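# Dispense one adhesive dot onto every gold pad

## Task

Using the paste in the dispenser, place a single dot of roughly 110 microliters on every gold pad printed on the plate. Each dot must keep its rounded shape rather than being squashed, and must lie entirely inside its own pad. No adhesive may land anywhere else, other pads included; anything beyond a minor smear counts as failure. The scrap strip beside the plate may be used for trial dots or purging. Paste that keeps oozing afterwards, or that hangs off the tip as a long string, will drop straight down even from a height. Finish with the tip raised well clear above the plate and the tool moved out of the way.

## Robot and tools

Robot: one six-joint arm whose tool is a paste dispensing head. The tool point is the centre of the tip's open end; its +z axis points out of the tip. For the 89 mm nearest the tip end the tool is only tip plus barrel and sleeve, about 28 mm wide. Farther back, the wrist camera block (on the -y side) and the case (mostly -x side) reach up to 100 mm from the axis. Tilting up to 30 degrees lets nothing but the tip touch a flat surface.

Frames: the scene frame has its origin on the table top under the arm base, +z up, +y to the left when facing along +x. The state line reports end_effector_position in metres, end_effector_quat_wxyz, and linear (m/s) and angular (rad/s) velocities in that frame. The base may be tilted, and the printed position can be off, more so at long reach. Joint ranges (rad): shoulder pan -3.142 to 3.142, shoulder lift -6.283 to 6.283, elbow 0.000 to 3.142, wrists 1-3 -6.283 to 6.283.

execute_actions(actions): a list of actions run one after another; an empty list only returns state and images. Each action is a table of up to 15 rows, one row per control step of 1/30 s; if fewer rows are given, the last row is repeated to fill 15 steps (0.5 s). One row = 7 numbers, each in [-1, 1]: dx, dy, dz, rx, ry, rz, plunger. The first six are an offset, not a pose: a target displacement of the tool point from where it was measured at the start of that action, expressed in the tool point's own axes (tool z = out of the tip). Every row refers to that same start pose; rows do not add up. For the first action in a call, the start is the last pose a result reported. Scale: 1.0 means 0.6 m for dx, dy, dz and 180 degrees for rx, ry, rz, which together form one rotation vector. Each step, the command is clipped to within 100 mm and 16 degrees of the measured pose; position wins over orientation if both cannot be met. After an action the arm continues at most to the last clipped pose, so large displacements need further actions. Motion trails commands by about 0.17 s. The plunger number: +1 drives the plunger forward at 640 ul/s of barrel volume, -1 pulls back at that rate, values in between scale linearly, and anything within 0.01 of 0 means stop. Between actions the plunger is stopped.

move(target, speed, blocking): target is one row of the same 7 numbers, an offset from the pose in the latest result that showed one, in tool axes, same scaling. The tool point is driven along a straight path to it, turning the shorter way. speed is the top path speed in m/s, 0.002 to 0.5 (default 0.25); rotation is capped at twice that in rad/s. Paths last 0.5 to 10 s and stop after 10 s even if short. The plunger value is sent at the start and runs until the move ends. The path ignores obstacles; the arm is stiff, so aiming even slightly beyond a firm contact can trigger a fault, and faster contact hits harder. The tool point may lag, wander off the line, or overshoot the speed near full stretch. The result adds a "move:" line: done (at rest near target), off_target, moving, held, or fault, plus active limits (limits=paced: the sent pose was clipped; limits=held: some steps were blocked, after which it can surge faster than speed) and the distance left to target. With blocking=false you get a result after 0.5 s while it keeps going; other motion commands are refused until a result shows it ended, so use wait or stop.

wait(seconds): 0 to 10; the arm holds its last command, and a running move continues (returns early when it ends). stop(): brakes a running move; fast motion needs more room. zoom_image(camera, region): camera is cam_high (672x504) or cam_wrist (504x504); region [x0, y0, x1, y1] in pixels from the top-left, at most 504 by 504. finished_scene(scene): ends the current scene, given its number; irreversible.

Other result lines: "Hand target" is the pose the controller is currently driving toward. "pose unreachable" means the clearance check (which treats the base mount as arm) altered or blocked the command. force_n (N) and torque_nm (N m) are one wrist-sensor sample at the tool point in tool axes, n/a at the start, force capped at 50 N per axis, with noise up to about 2.4 N and a fixed offset usually under 4 N. A force z distinctly lower than in free air means the tip is pressing a surface, whose height is then the tool point height. left_ml is paste remaining by motor count; status is ready, moving, empty, or fault (stalled, e.g. blocked tip; cleared only by a pull-back).

Paste behaviour: 55 ml barrel, 3 mm tip opening. Pressure must build before flow starts, so the first push and any push after a pull-back deliver less than commanded; pressure persists, so paste keeps coming after the plunger stops, even between actions. A sufficient pull-back stops flow; too much leaves a gap the next push must close. Nothing is sucked back in. Timing depends on the paste and fill level, so calibrate on the scrap strip first. Hold the tip about one dot diameter above the surface, vertical: lower flattens the dot, touching blocks flow, higher gives a stray thread, tilt shifts it sideways. After stopping flow, rise straight up so the connecting thread breaks; leaving sideways drags a string that may drop on the next surface. Paste pushed out in air eventually falls. After a stall, release pressure with a long pull-back before lifting off, or paste pours out.

Avoid: contact torque at load limits (132 N m shoulder pan, shoulder lift, elbow; 24.6 N m each wrist) or 150 N on any part, which halts the arm for 10 s; motor heating (warning from 70 °C, brake stop at 85 °C); drops, slams and hard presses. The simulation keeps running while replies are written.

Each tool is called after "Emit:" as name([rows], argument=value, ...), one row to a line, values as JSON.

## Session

Emit:
execute_actions(actions=[])

Scene clock: 0.00 s.
end_effector_position=(+0.4354, -0.0104, +0.2395) left_ml=21.8 status=ready force_n=(-1.4, -1.4, +0.7) torque_nm=(-0.41, +0.37, -0.18) end_effector_quat_wxyz=(-0.302, +0.665, +0.678, -0.084) end_effector_velocity=(+0.000, -0.000, +0.000) end_effector_angular_velocity=(-0.000, +0.000, -0.000)
Joint positions: [-0.341 -1.815  1.648 -1.407 -1.57  -1.912]
Joint velocities: [-0.     0.    -0.001  0.001 -0.     0.   ]
Hand target: +0.435, -0.010, +0.240; -0.302, +0.665, +0.678, -0.084

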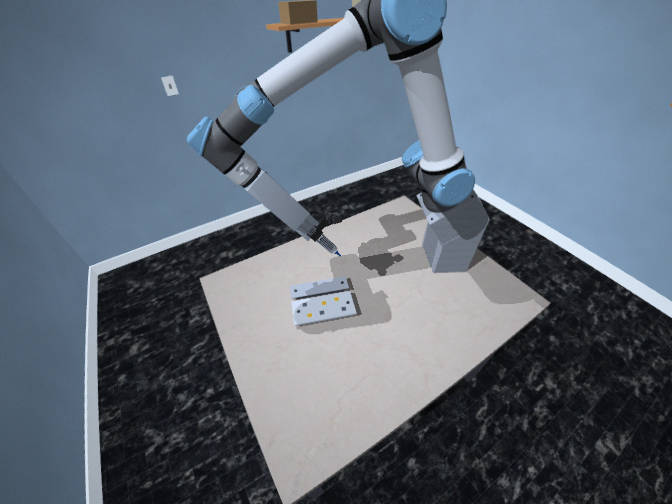

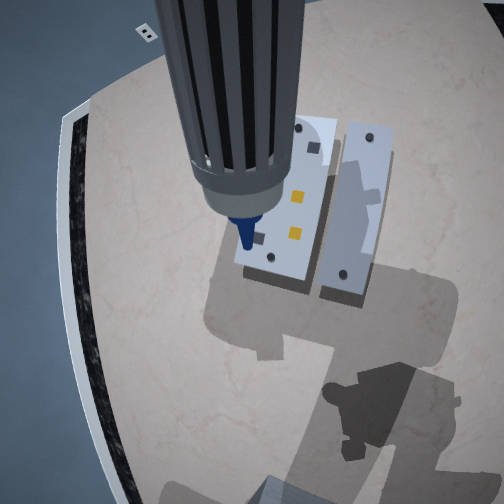

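Emit:
zoom_image(camera="cam_high", region=[270, 240, 390, 340])

Emit:
zoom_image(camera="cam_wrist", region=[200, 100, 420, 320])

Region (270, 240, 390, 340) of cam_high's 672x504 image, scaled by 4.200, with more detail than that image has.

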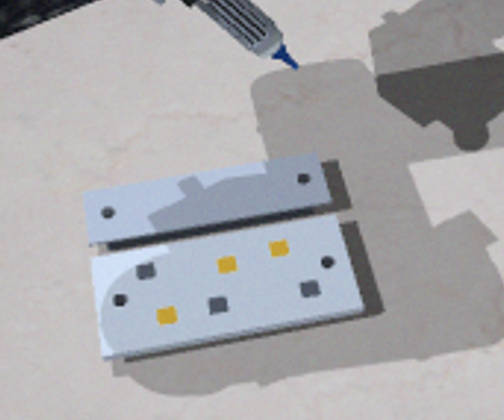

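Region (200, 100, 420, 320) of cam_wrist's 504x504 image, scaled by 2.291, with more detail than that image has.

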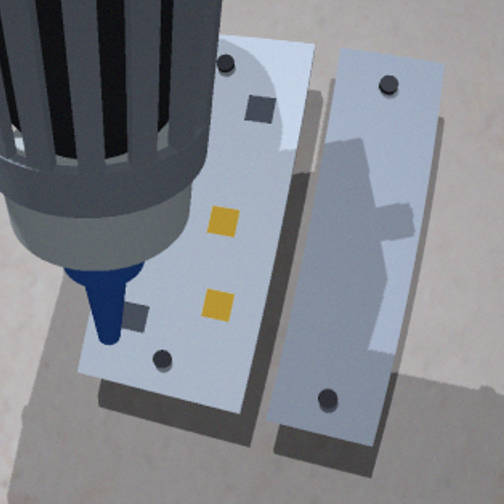

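Emit:
move(target=[0, 0, 0, -0.1756, -0.1015, 0, 0], speed=0.25)

Scene clock: 9.63 s.
end_effector_position=(+0.4354, -0.0103, +0.2401) left_ml=21.8 status=ready force_n=(-2.0, -0.2, +0.0) torque_nm=(+0.08, +0.68, -0.19) end_effector_quat_wxyz=(-0.001, +0.700, +0.714, -0.000) end_effector_velocity=(+0.000, +0.001, +0.000) end_effector_angular_velocity=(-0.014, -0.007, -0.000)
Joint positions: [ 0.018 -2.379  2.279 -2.038 -1.88  -1.644]
Joint velocities: [ 0.042  0.01   0.007 -0.014 -0.036  0.035]
Hand target: +0.435, -0.010, +0.240; -0.000, +0.700, +0.714, -0.001
Off the commanded pose: 0.001 m, 0 deg.
move: done

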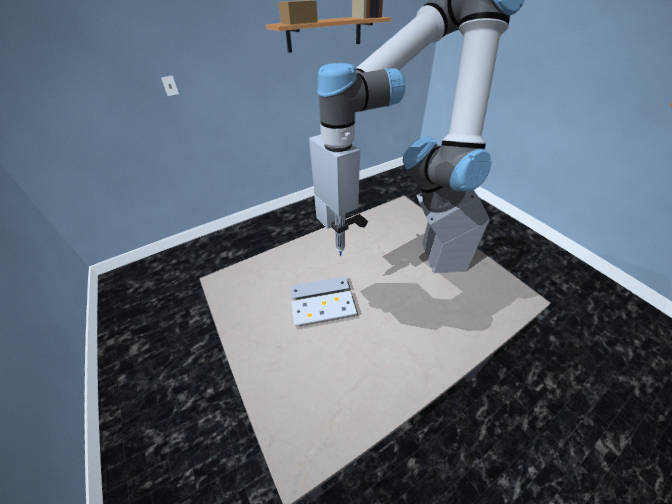

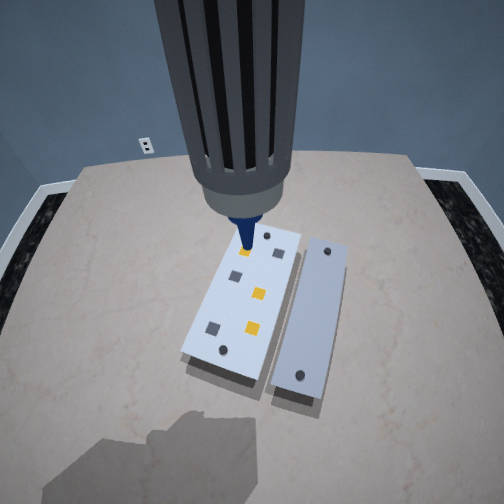

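Emit:
move(target=[-0.1167, 0.0917, 0.2667, 0, 0, 0, 0], speed=0.25)

Scene clock: 14.97 s.
end_effector_position=(+0.4912, -0.0796, +0.0800) left_ml=21.8 status=ready force_n=(-1.2, -3.1, +1.0) torque_nm=(-0.95, +0.33, -0.15) end_effector_quat_wxyz=(-0.001, +0.700, +0.714, -0.000) end_effector_velocity=(+0.002, +0.000, -0.002) end_effector_angular_velocity=(+0.001, -0.002, -0.001)
Joint positions: [-0.385 -2.043  2.384 -2.545 -1.651 -1.983]
Joint velocities: [-0.001  0.007 -0.    -0.008  0.002 -0.   ]
Hand target: +0.491, -0.080, +0.080; -0.001, +0.700, +0.714, -0.000
Off the commanded pose: 0.001 m, 0 deg.
move: done

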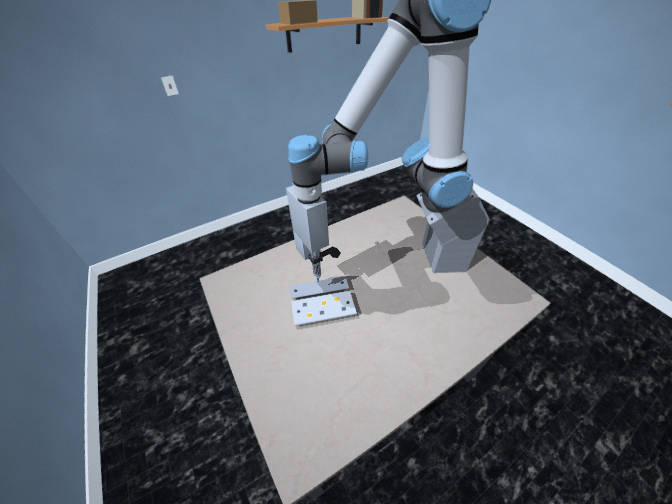

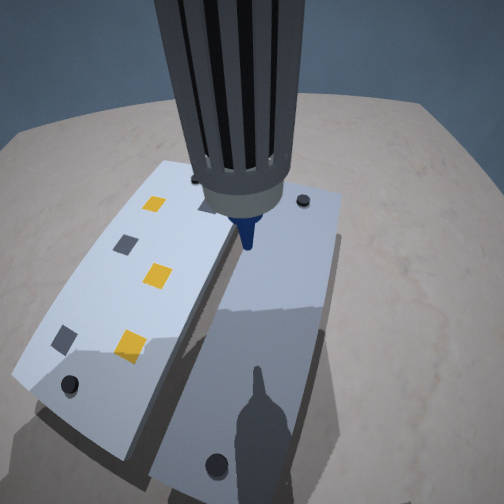

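Emit:
zoom_image(camera="cam_high", region=[280, 245, 380, 335])

Region (280, 245, 380, 335) of cam_high's 672x504 image, scaled by 5.040, with more detail than that image has; it fills the top 454 rows of this view, and the rest is white.

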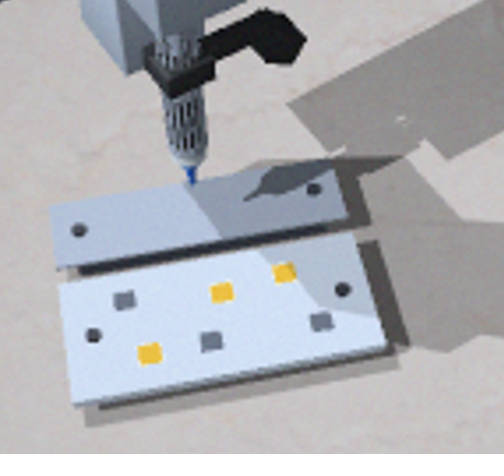

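Emit:
move(target=[0, 0, 0.05, 0, 0, 0, 0], speed=0.1)

Scene clock: 17.87 s.
end_effector_position=(+0.4911, -0.0796, +0.0503) left_ml=21.8 status=ready force_n=(+0.0, -1.2, -0.4) torque_nm=(-0.34, -0.12, -0.21) end_effector_quat_wxyz=(-0.001, +0.700, +0.714, -0.000) end_effector_velocity=(+0.000, -0.000, -0.002) end_effector_angular_velocity=(-0.001, -0.000, -0.000)
Joint positions: [-0.394 -1.958  2.407 -2.653 -1.646 -1.991]
Joint velocities: [-0.     0.008  0.002 -0.01  -0.001  0.   ]
Hand target: +0.491, -0.080, +0.050; -0.001, +0.700, +0.714, -0.000
Off the commanded pose: 0.000 m, 0 deg.
move: done

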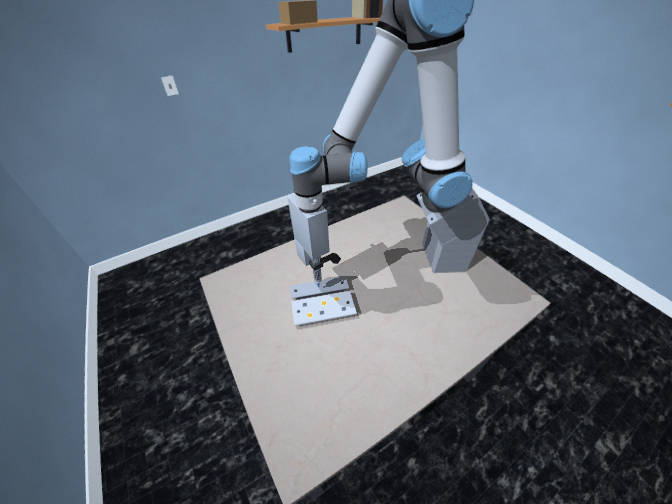

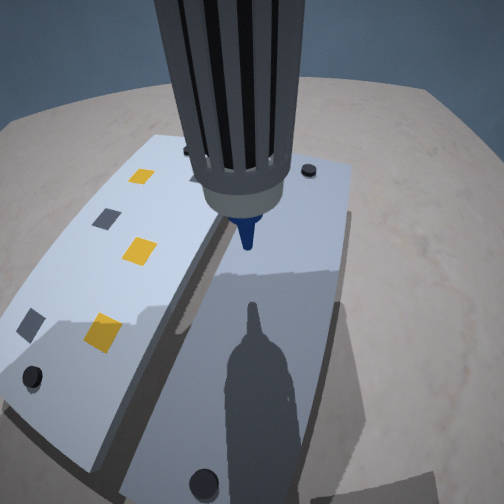

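Emit:
move(target=[0, 0, 0.02, 0, 0, 0, 0], speed=0.03)

Scene clock: 19.77 s.
end_effector_position=(+0.4910, -0.0796, +0.0386) left_ml=21.8 status=ready force_n=(-0.3, -1.5, -0.3) torque_nm=(-0.38, +0.00, -0.19) end_effector_quat_wxyz=(-0.001, +0.700, +0.714, -0.000) end_effector_velocity=(+0.000, +0.000, -0.003) end_effector_angular_velocity=(+0.000, -0.001, -0.000)
Joint positions: [-0.397 -1.923  2.414 -2.696 -1.644 -1.993]
Joint velocities: [-0.     0.009  0.002 -0.012  0.001 -0.   ]
Hand target: +0.491, -0.080, +0.038; -0.001, +0.700, +0.714, -0.000
Off the commanded pose: 0.000 m, 0 deg.
move: done

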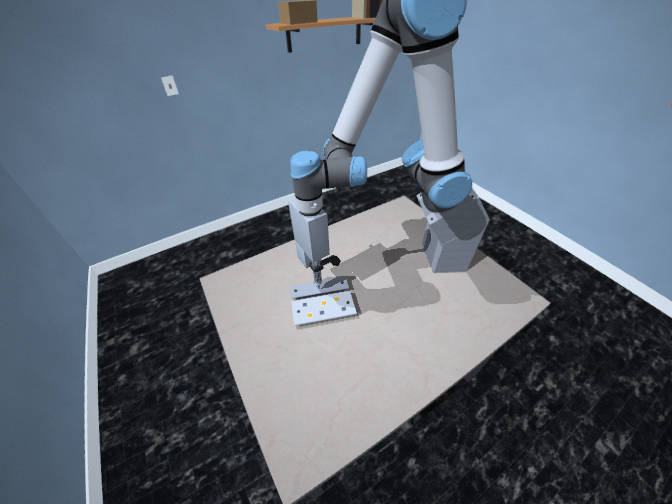

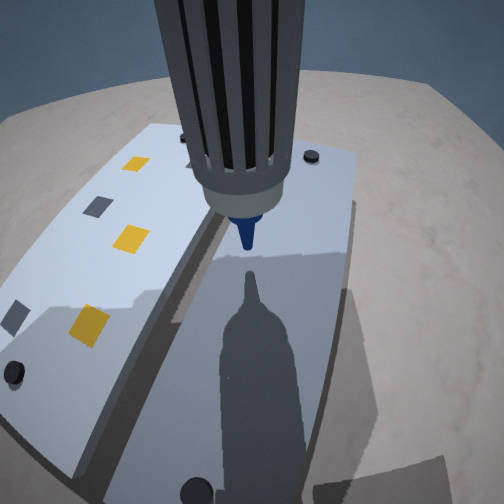

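Emit:
zoom_image(camera="cam_wrist", region=[200, 200, 300, 300])

Region (200, 200, 300, 300) of cam_wrist's 504x504 image, scaled by 5.040, with more detail than that image has.

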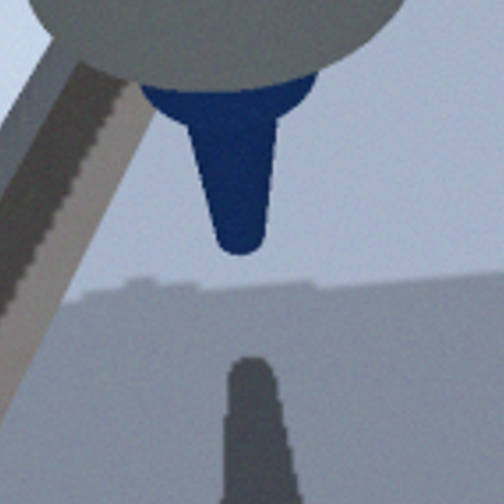

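Emit:
move(target=[0, 0, 0.0093, 0, 0, 0, 0], speed=0.01)

Emit:
zoom_image(camera="cam_wrist", region=[200, 200, 300, 300])

Scene clock: 24.30 s.
end_effector_position=(+0.4910, -0.0796, +0.0333) left_ml=21.8 status=ready force_n=(-1.7, -1.6, -0.2) torque_nm=(-0.45, +0.47, -0.20) end_effector_quat_wxyz=(-0.001, +0.700, +0.714, -0.000) end_effector_velocity=(-0.001, -0.001, -0.003) end_effector_angular_velocity=(-0.001, +0.002, +0.001)
Joint positions: [-0.398 -1.907  2.417 -2.715 -1.643 -1.994]
Joint velocities: [-0.001  0.008  0.002 -0.009 -0.002 -0.001]
Hand target: +0.491, -0.080, +0.033; -0.001, +0.700, +0.714, -0.000
Off the commanded pose: 0.000 m, 0 deg.
move: done

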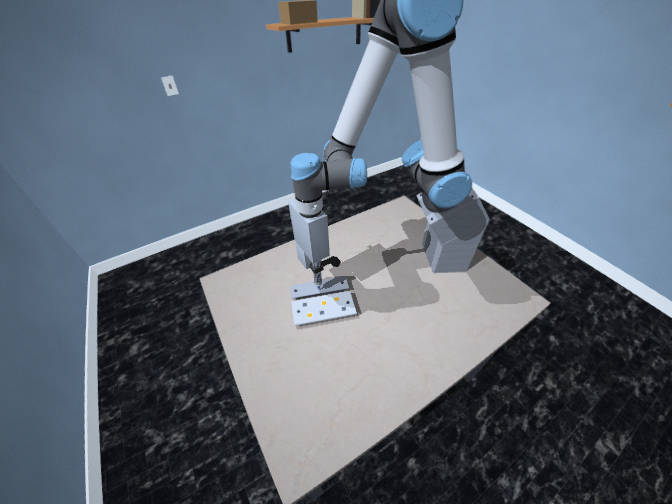

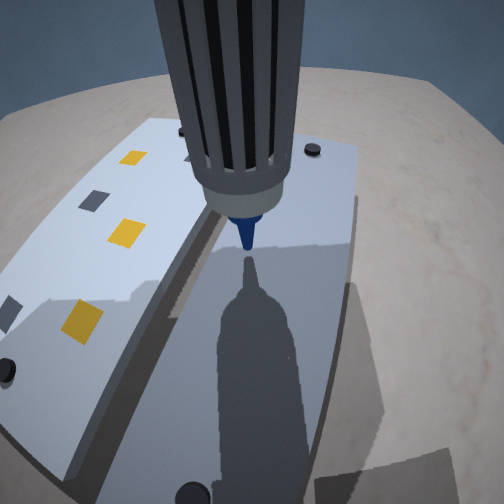

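Region (200, 200, 300, 300) of cam_wrist's 504x504 image, scaled by 5.040, with more detail than that image has.

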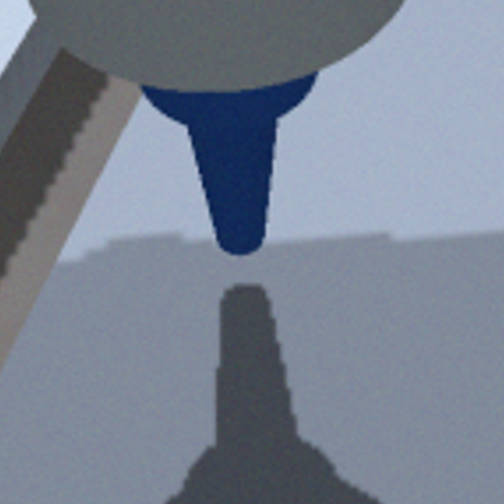

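Emit:
wait(seconds=0)

Emit:
move(target=[0, 0, 0.005, 0, 0, 0, 0], speed=0.005)

Emit:
zoom_image(camera="cam_wrist", region=[200, 200, 300, 300])

Scene clock: 26.60 s.
end_effector_position=(+0.4910, -0.0796, +0.0330) left_ml=21.8 status=ready force_n=(-0.4, -1.7, +1.9) torque_nm=(-0.40, +0.11, -0.22) end_effector_quat_wxyz=(-0.001, +0.700, +0.714, -0.000) end_effector_velocity=(+0.001, -0.001, +0.000) end_effector_angular_velocity=(-0.001, -0.001, -0.000)
Joint positions: [-0.399 -1.906  2.417 -2.716 -1.643 -1.994]
Joint velocities: [-0.    -0.     0.    -0.002 -0.     0.   ]
Hand target: +0.491, -0.080, +0.033; -0.001, +0.700, +0.714, -0.000
Off the commanded pose: 0.000 m, 0 deg.

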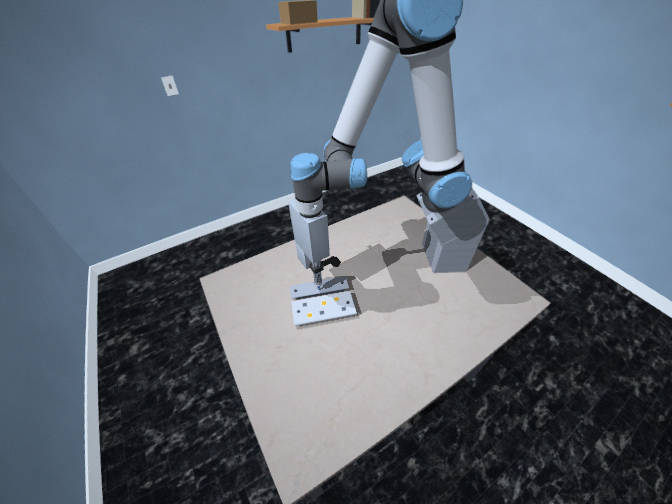

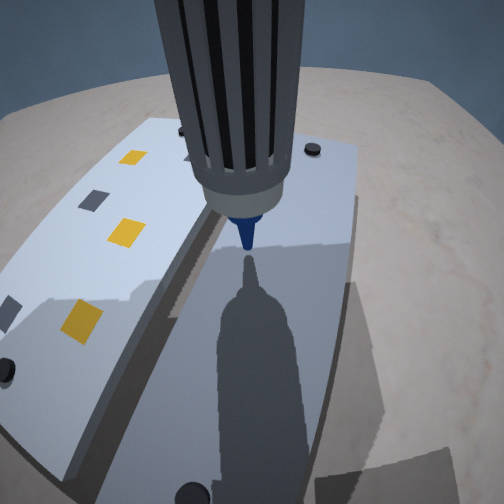

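Scene clock: 27.43 s.
end_effector_position=(+0.4910, -0.0796, +0.0301) left_ml=21.8 status=ready force_n=(-0.1, -3.2, +0.3) torque_nm=(-1.02, +0.01, -0.20) end_effector_quat_wxyz=(-0.001, +0.700, +0.714, -0.000) end_effector_velocity=(+0.001, -0.000, -0.001) end_effector_angular_velocity=(-0.001, -0.001, +0.000)
Joint positions: [-0.399 -1.897  2.418 -2.726 -1.643 -1.995]
Joint velocities: [-0.     0.004 -0.    -0.005  0.    -0.001]
Hand target: +0.491, -0.080, +0.030; -0.001, +0.700, +0.714, -0.000
Off the commanded pose: 0.000 m, 0 deg.
move: done

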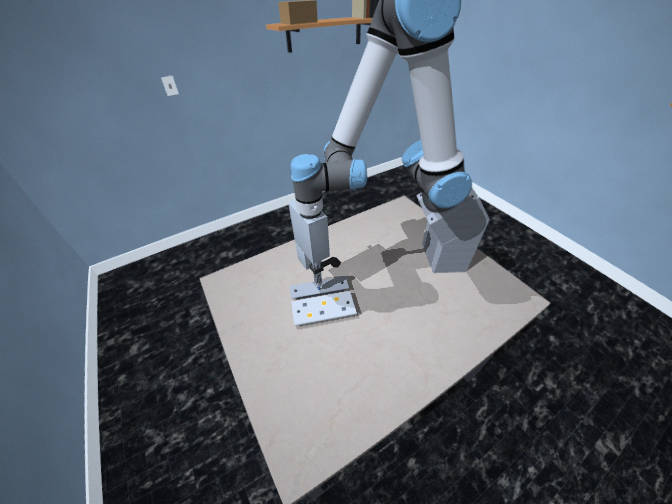

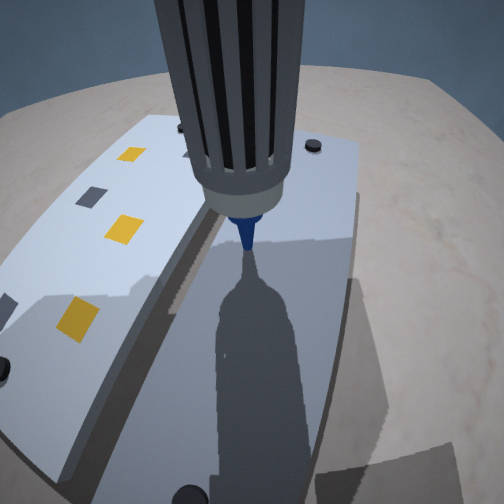

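Region (200, 200, 300, 300) of cam_wrist's 504x504 image, scaled by 5.040, with more detail than that image has.

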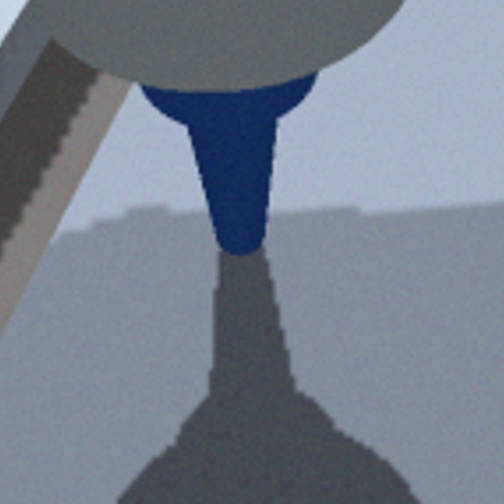

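Now step down in small increments to feel the surface.

Emit:
execute_actions([
  [[0,0,0.001,0,0,0,0]],
])

Scene clock: 28.33 s.
end_effector_position=(+0.4910, -0.0796, +0.0296) left_ml=21.8 status=ready force_n=(-0.7, -1.4, -0.2) torque_nm=(-0.36, +0.09, -0.20) end_effector_quat_wxyz=(-0.001, +0.700, +0.714, -0.000) end_effector_velocity=(-0.000, +0.000, -0.000) end_effector_angular_velocity=(+0.000, +0.000, -0.000)
Joint positions: [-0.399 -1.895  2.419 -2.729 -1.642 -1.995]
Joint velocities: [-0.  0.  0.  0.  0.  0.]
Hand target: +0.491, -0.080, +0.030; -0.001, +0.700, +0.714, -0.000
Off the commanded pose: 0.000 m, 0 deg.

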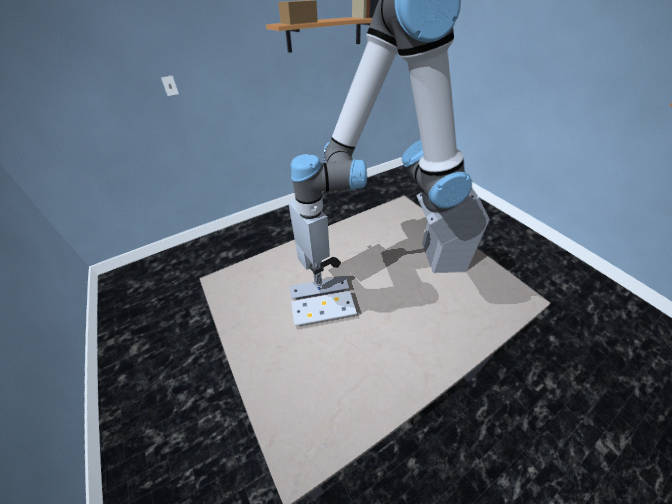

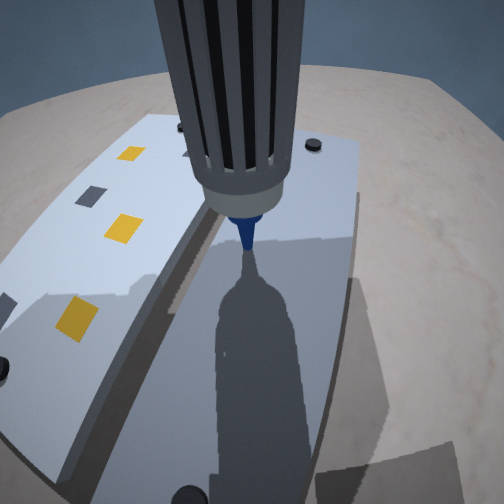

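Emit:
execute_actions([
  [[0,0,0.001,0,0,0,0]],
])

Scene clock: 29.20 s.
end_effector_position=(+0.4910, -0.0796, +0.0290) left_ml=21.8 status=ready force_n=(-1.5, -2.3, +0.3) torque_nm=(-0.71, +0.47, -0.26) end_effector_quat_wxyz=(-0.001, +0.700, +0.714, -0.000) end_effector_velocity=(+0.000, +0.001, -0.000) end_effector_angular_velocity=(+0.002, -0.001, +0.000)
Joint positions: [-0.4   -1.893  2.419 -2.731 -1.642 -1.995]
Joint velocities: [-0.     0.     0.    -0.     0.002 -0.   ]
Hand target: +0.491, -0.080, +0.029; -0.001, +0.700, +0.714, -0.000
Off the commanded pose: 0.000 m, 0 deg.

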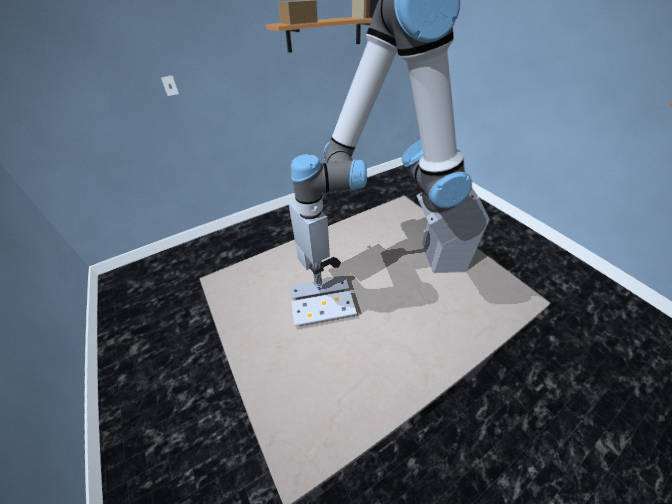

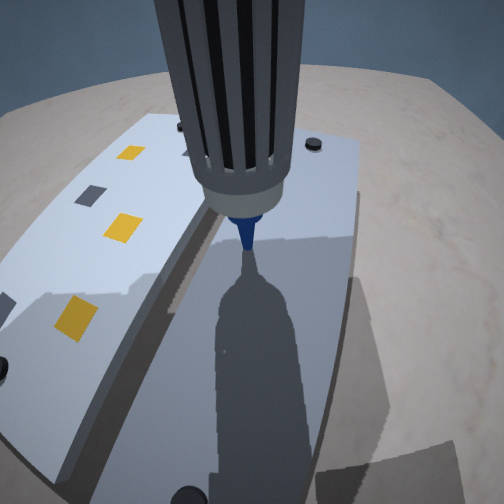

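Emit:
execute_actions([
  [[0,0,0.001,0,0,0,0]],
])

Scene clock: 30.37 s.
end_effector_position=(+0.4911, -0.0796, +0.0284) left_ml=21.8 status=ready force_n=(+8.6, -33.3, -50.0) torque_nm=(-2.33, +0.15, -0.24) end_effector_quat_wxyz=(-0.001, +0.700, +0.714, -0.000) end_effector_velocity=(+0.001, -0.000, -0.000) end_effector_angular_velocity=(-0.001, -0.001, -0.000)
Joint positions: [-0.4   -1.891  2.419 -2.733 -1.642 -1.995]
Joint velocities: [-0.     0.001 -0.001 -0.001 -0.     0.   ]
Hand target: +0.491, -0.080, +0.028; -0.001, +0.700, +0.714, -0.000
Off the commanded pose: 0.000 m, 0 deg.

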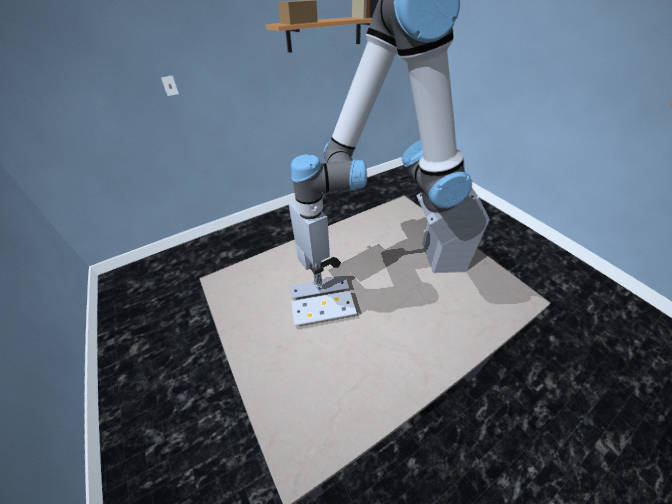

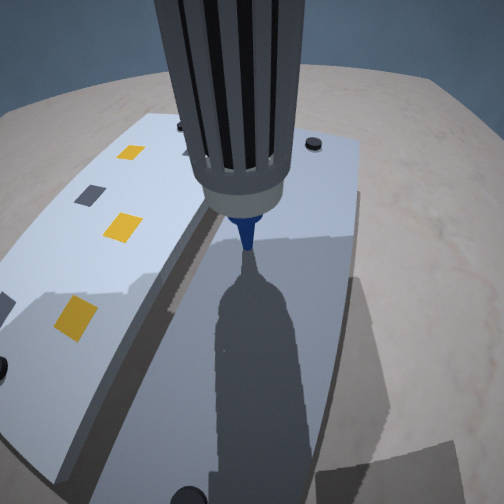

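Emit:
execute_actions([
  [[0,0,-0.0075,0,0,0,0]],
])

Scene clock: 31.43 s.
end_effector_position=(+0.4910, -0.0796, +0.0328) left_ml=21.8 status=ready force_n=(-1.0, -2.0, -0.3) torque_nm=(-0.59, +0.29, -0.26) end_effector_quat_wxyz=(-0.001, +0.700, +0.714, -0.000) end_effector_velocity=(+0.001, -0.000, +0.001) end_effector_angular_velocity=(-0.000, -0.002, -0.001)
Joint positions: [-0.399 -1.905  2.417 -2.717 -1.643 -1.994]
Joint velocities: [ 0.    -0.003 -0.001  0.002  0.001  0.001]
Hand target: +0.491, -0.080, +0.033; -0.001, +0.700, +0.714, -0.000
Off the commanded pose: 0.000 m, 0 deg.

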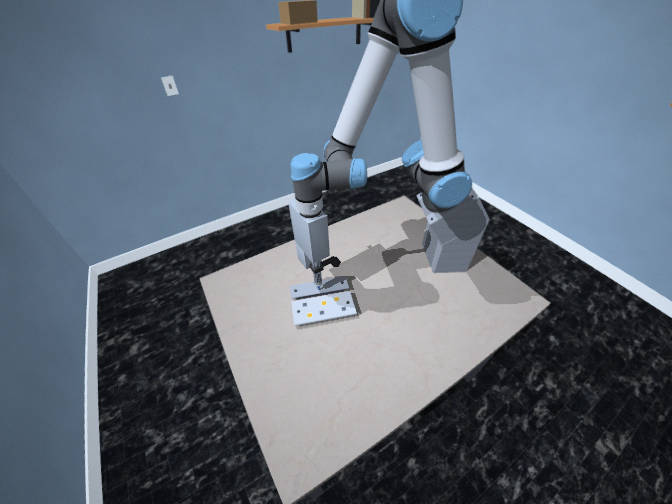

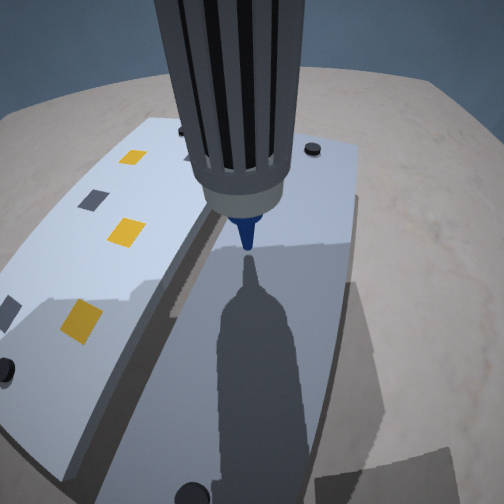

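Emit:
execute_actions([
  [[0,0,0,0,0,0,0.344]],
])

Emit:
wait(seconds=2)

Emit:
zoom_image(camera="cam_wrist", region=[200, 200, 300, 300])

Scene clock: 34.73 s.
end_effector_position=(+0.4911, -0.0796, +0.0328) left_ml=21.7 status=moving force_n=(-1.3, -1.3, +0.6) torque_nm=(-0.31, +0.43, -0.20) end_effector_quat_wxyz=(-0.001, +0.700, +0.714, -0.000) end_effector_velocity=(+0.001, -0.000, +0.000) end_effector_angular_velocity=(-0.001, -0.002, -0.001)
Joint positions: [-0.399 -1.905  2.417 -2.717 -1.643 -1.994]
Joint velocities: [-0.     0.    -0.001 -0.001  0.     0.001]
Hand target: +0.491, -0.080, +0.033; -0.001, +0.700, +0.714, -0.000
Off the commanded pose: 0.000 m, 0 deg.

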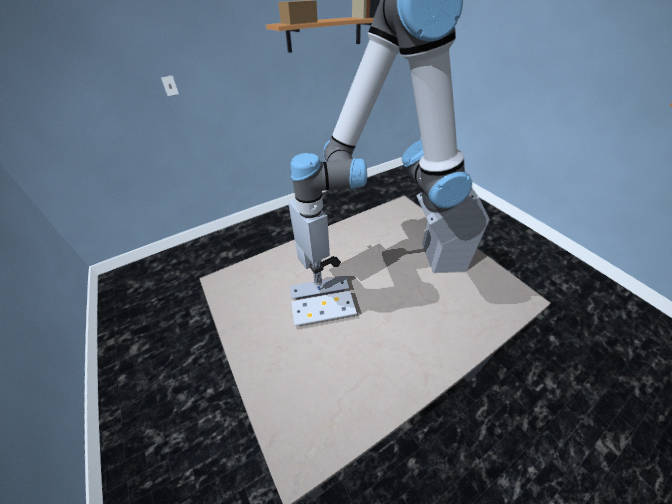

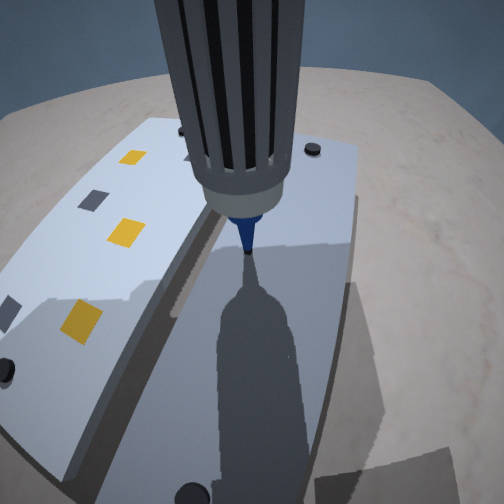

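Scene clock: 36.73 s.
end_effector_position=(+0.4910, -0.0796, +0.0328) left_ml=21.7 status=ready force_n=(-0.8, -1.0, +0.4) torque_nm=(-0.21, +0.25, -0.24) end_effector_quat_wxyz=(-0.001, +0.700, +0.714, -0.000) end_effector_velocity=(+0.001, -0.001, +0.001) end_effector_angular_velocity=(-0.002, -0.001, -0.000)
Joint positions: [-0.399 -1.905  2.417 -2.717 -1.643 -1.994]
Joint velocities: [ 0.    -0.001 -0.001 -0.    -0.002  0.   ]
Hand target: +0.491, -0.080, +0.033; -0.001, +0.700, +0.714, -0.000
Off the commanded pose: 0.000 m, 0 deg.
wait: 2.00 s; at rest by 0.20 s

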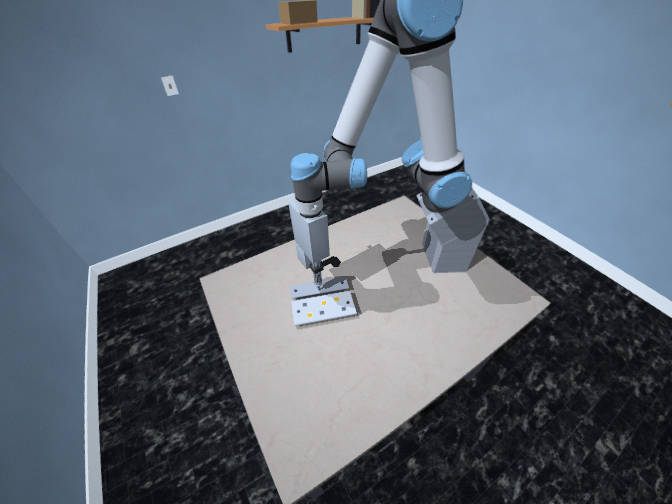

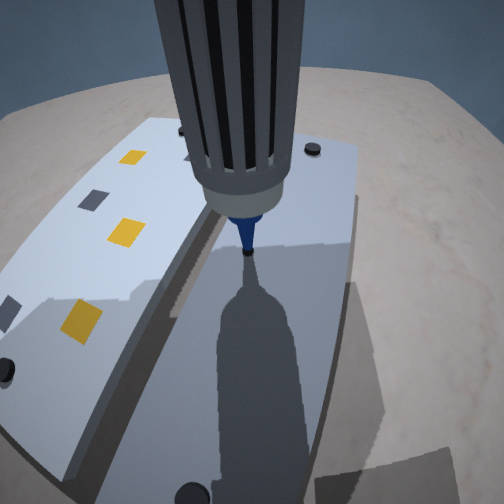

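Region (200, 200, 300, 300) of cam_wrist's 504x504 image, scaled by 5.040, with more detail than that image has.

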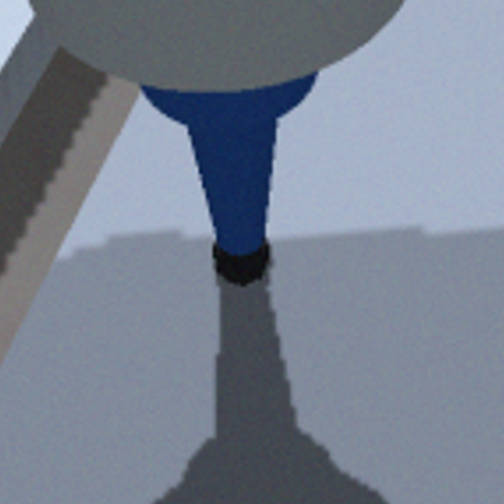

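Emit:
wait(seconds=8)

Emit:
zoom_image(camera="cam_wrist", region=[200, 200, 300, 300])

Scene clock: 45.47 s.
end_effector_position=(+0.4910, -0.0796, +0.0328) left_ml=21.7 status=ready force_n=(+0.5, -1.1, +0.4) torque_nm=(-0.27, -0.28, -0.25) end_effector_quat_wxyz=(-0.001, +0.700, +0.714, -0.000) end_effector_velocity=(+0.000, +0.000, -0.000) end_effector_angular_velocity=(+0.000, -0.001, -0.000)
Joint positions: [-0.399 -1.905  2.417 -2.717 -1.643 -1.994]
Joint velocities: [-0.     0.     0.    -0.001  0.     0.   ]
Hand target: +0.491, -0.080, +0.033; -0.001, +0.700, +0.714, -0.000
Off the commanded pose: 0.000 m, 0 deg.
wait: 8.00 s; at rest from the start

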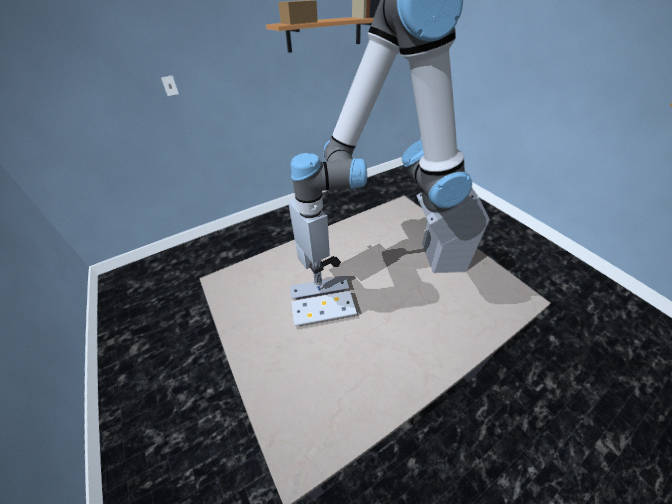

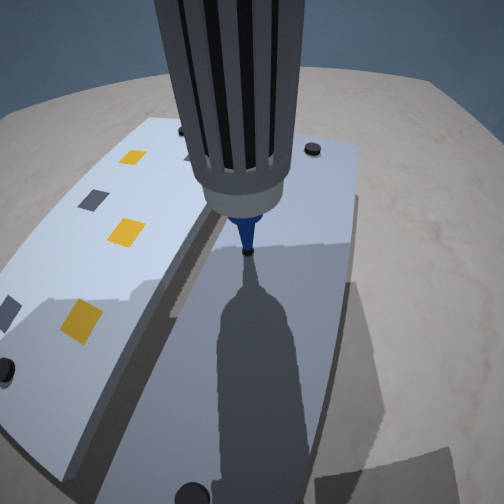

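Region (200, 200, 300, 300) of cam_wrist's 504x504 image, scaled by 5.040, with more detail than that image has.

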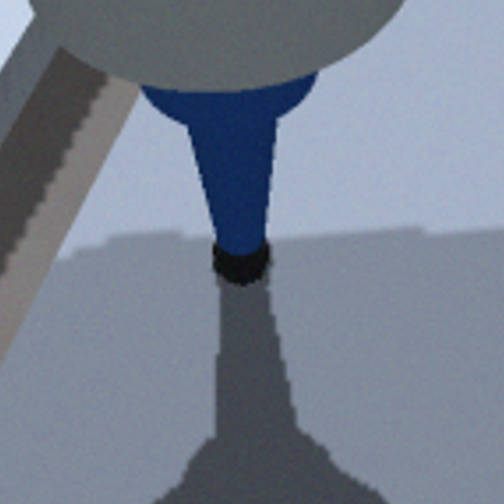

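Emit:
move(target=[0, 0, -0.02, 0, 0, 0, 0], speed=0.03)

Emit:
zoom_image(camera="cam_wrist", region=[200, 210, 300, 310])

Scene clock: 47.30 s.
end_effector_position=(+0.4911, -0.0796, +0.0445) left_ml=21.7 status=ready force_n=(-0.8, -0.9, +0.5) torque_nm=(-0.13, +0.18, -0.21) end_effector_quat_wxyz=(-0.001, +0.700, +0.714, -0.000) end_effector_velocity=(+0.001, -0.001, +0.003) end_effector_angular_velocity=(-0.001, -0.001, +0.001)
Joint positions: [-0.395 -1.941  2.411 -2.674 -1.645 -1.992]
Joint velocities: [ 0.    -0.009 -0.002  0.009 -0.001 -0.   ]
Hand target: +0.491, -0.080, +0.045; -0.001, +0.700, +0.714, -0.000
Off the commanded pose: 0.000 m, 0 deg.
move: done

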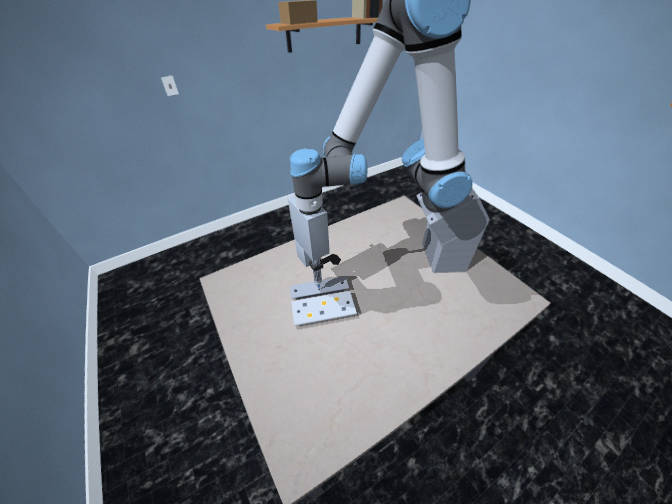

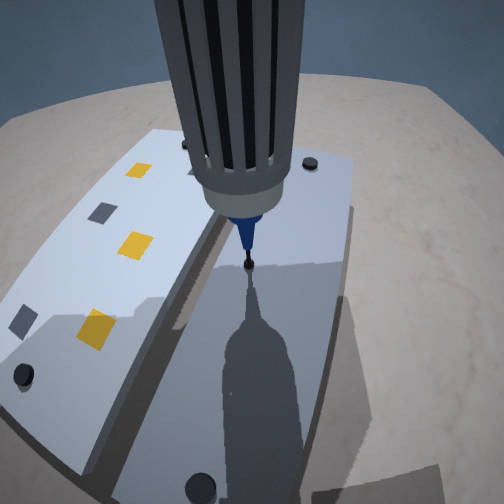

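Region (200, 210, 300, 310) of cam_wrist's 504x504 image, scaled by 5.040, with more detail than that image has.

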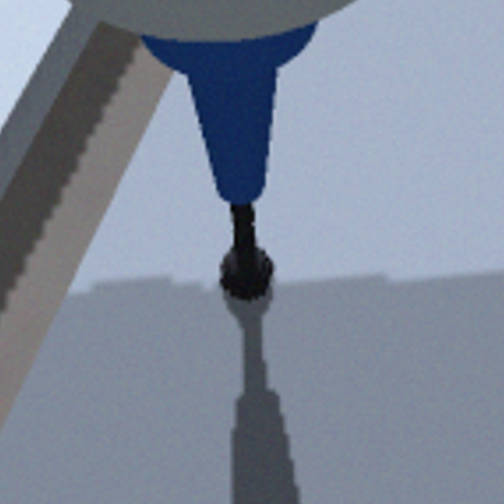

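Emit:
move(target=[0, 0, -0.02, 0, 0, 0, 0], speed=0.03)

Emit:
zoom_image(camera="cam_wrist", region=[200, 210, 300, 310])

Scene clock: 49.00 s.
end_effector_position=(+0.4911, -0.0796, +0.0562) left_ml=21.7 status=ready force_n=(-1.9, -1.5, -0.3) torque_nm=(-0.37, +0.57, -0.28) end_effector_quat_wxyz=(-0.001, +0.700, +0.714, -0.000) end_effector_velocity=(+0.000, -0.000, +0.003) end_effector_angular_velocity=(-0.000, -0.000, -0.000)
Joint positions: [-0.392 -1.976  2.403 -2.632 -1.647 -1.989]
Joint velocities: [ 0.001 -0.008 -0.003  0.01  -0.001  0.   ]
Hand target: +0.491, -0.080, +0.056; -0.001, +0.700, +0.714, -0.000
Off the commanded pose: 0.000 m, 0 deg.
move: done

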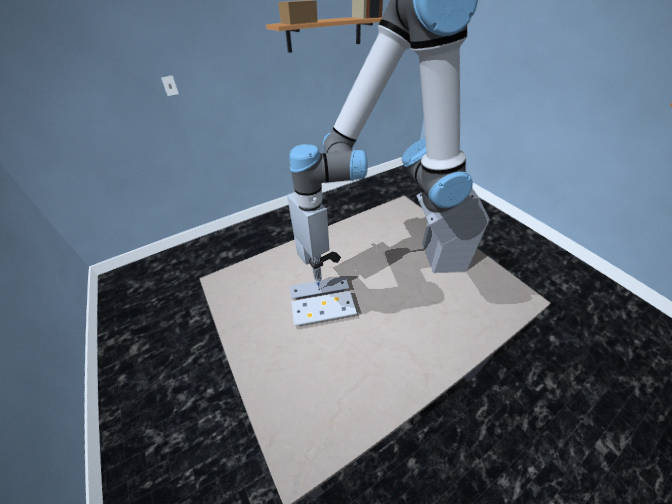

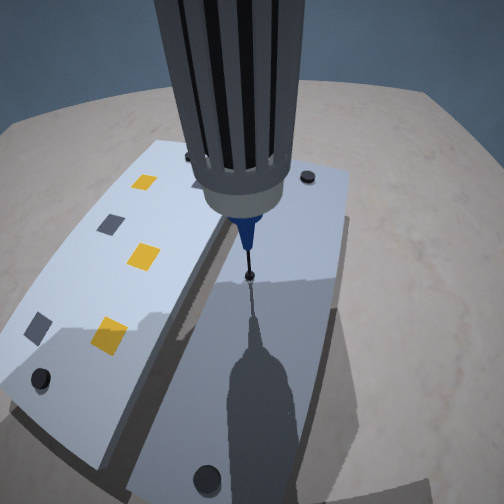

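Region (200, 210, 300, 310) of cam_wrist's 504x504 image, scaled by 5.040, with more detail than that image has.

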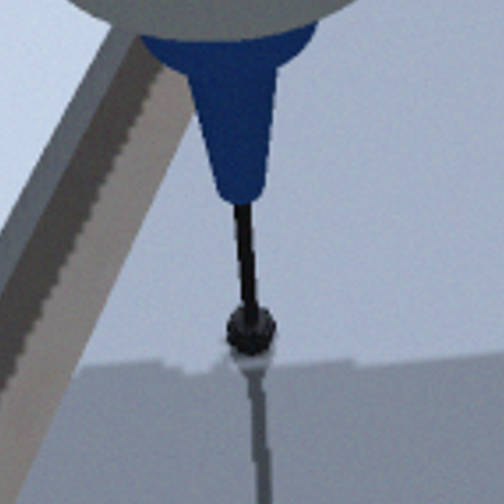

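Emit:
move(target=[0, 0, -0.02, 0, 0, 0, 0], speed=0.03)

Emit:
zoom_image(camera="cam_wrist", region=[200, 210, 300, 310])

Scene clock: 50.63 s.
end_effector_position=(+0.4911, -0.0795, +0.0679) left_ml=21.7 status=ready force_n=(+0.0, -0.5, +0.0) torque_nm=(-0.05, -0.11, -0.15) end_effector_quat_wxyz=(-0.001, +0.700, +0.714, -0.000) end_effector_velocity=(+0.000, -0.002, +0.003) end_effector_angular_velocity=(-0.003, +0.001, -0.000)
Joint positions: [-0.389 -2.009  2.394 -2.589 -1.649 -1.986]
Joint velocities: [ 0.001 -0.008 -0.004  0.011 -0.003  0.001]
Hand target: +0.491, -0.080, +0.068; -0.001, +0.700, +0.714, -0.000
Off the commanded pose: 0.000 m, 0 deg.
move: done

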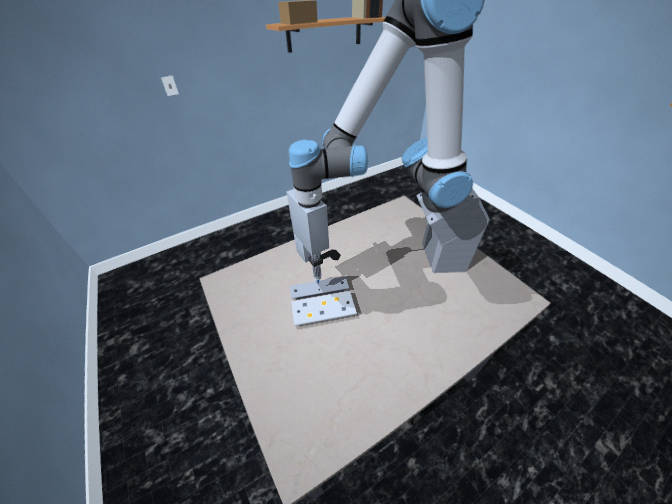

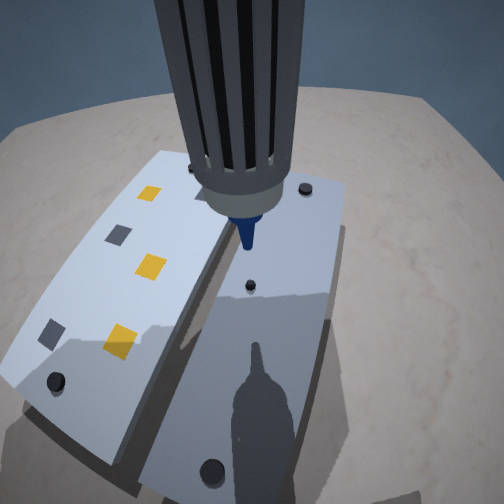

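Region (200, 210, 300, 310) of cam_wrist's 504x504 image, scaled by 5.040, with more detail than that image has.

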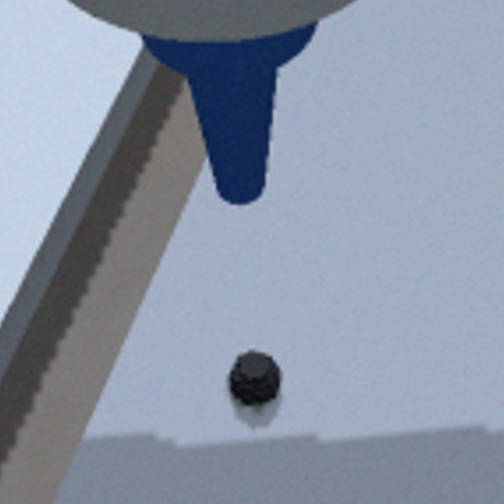

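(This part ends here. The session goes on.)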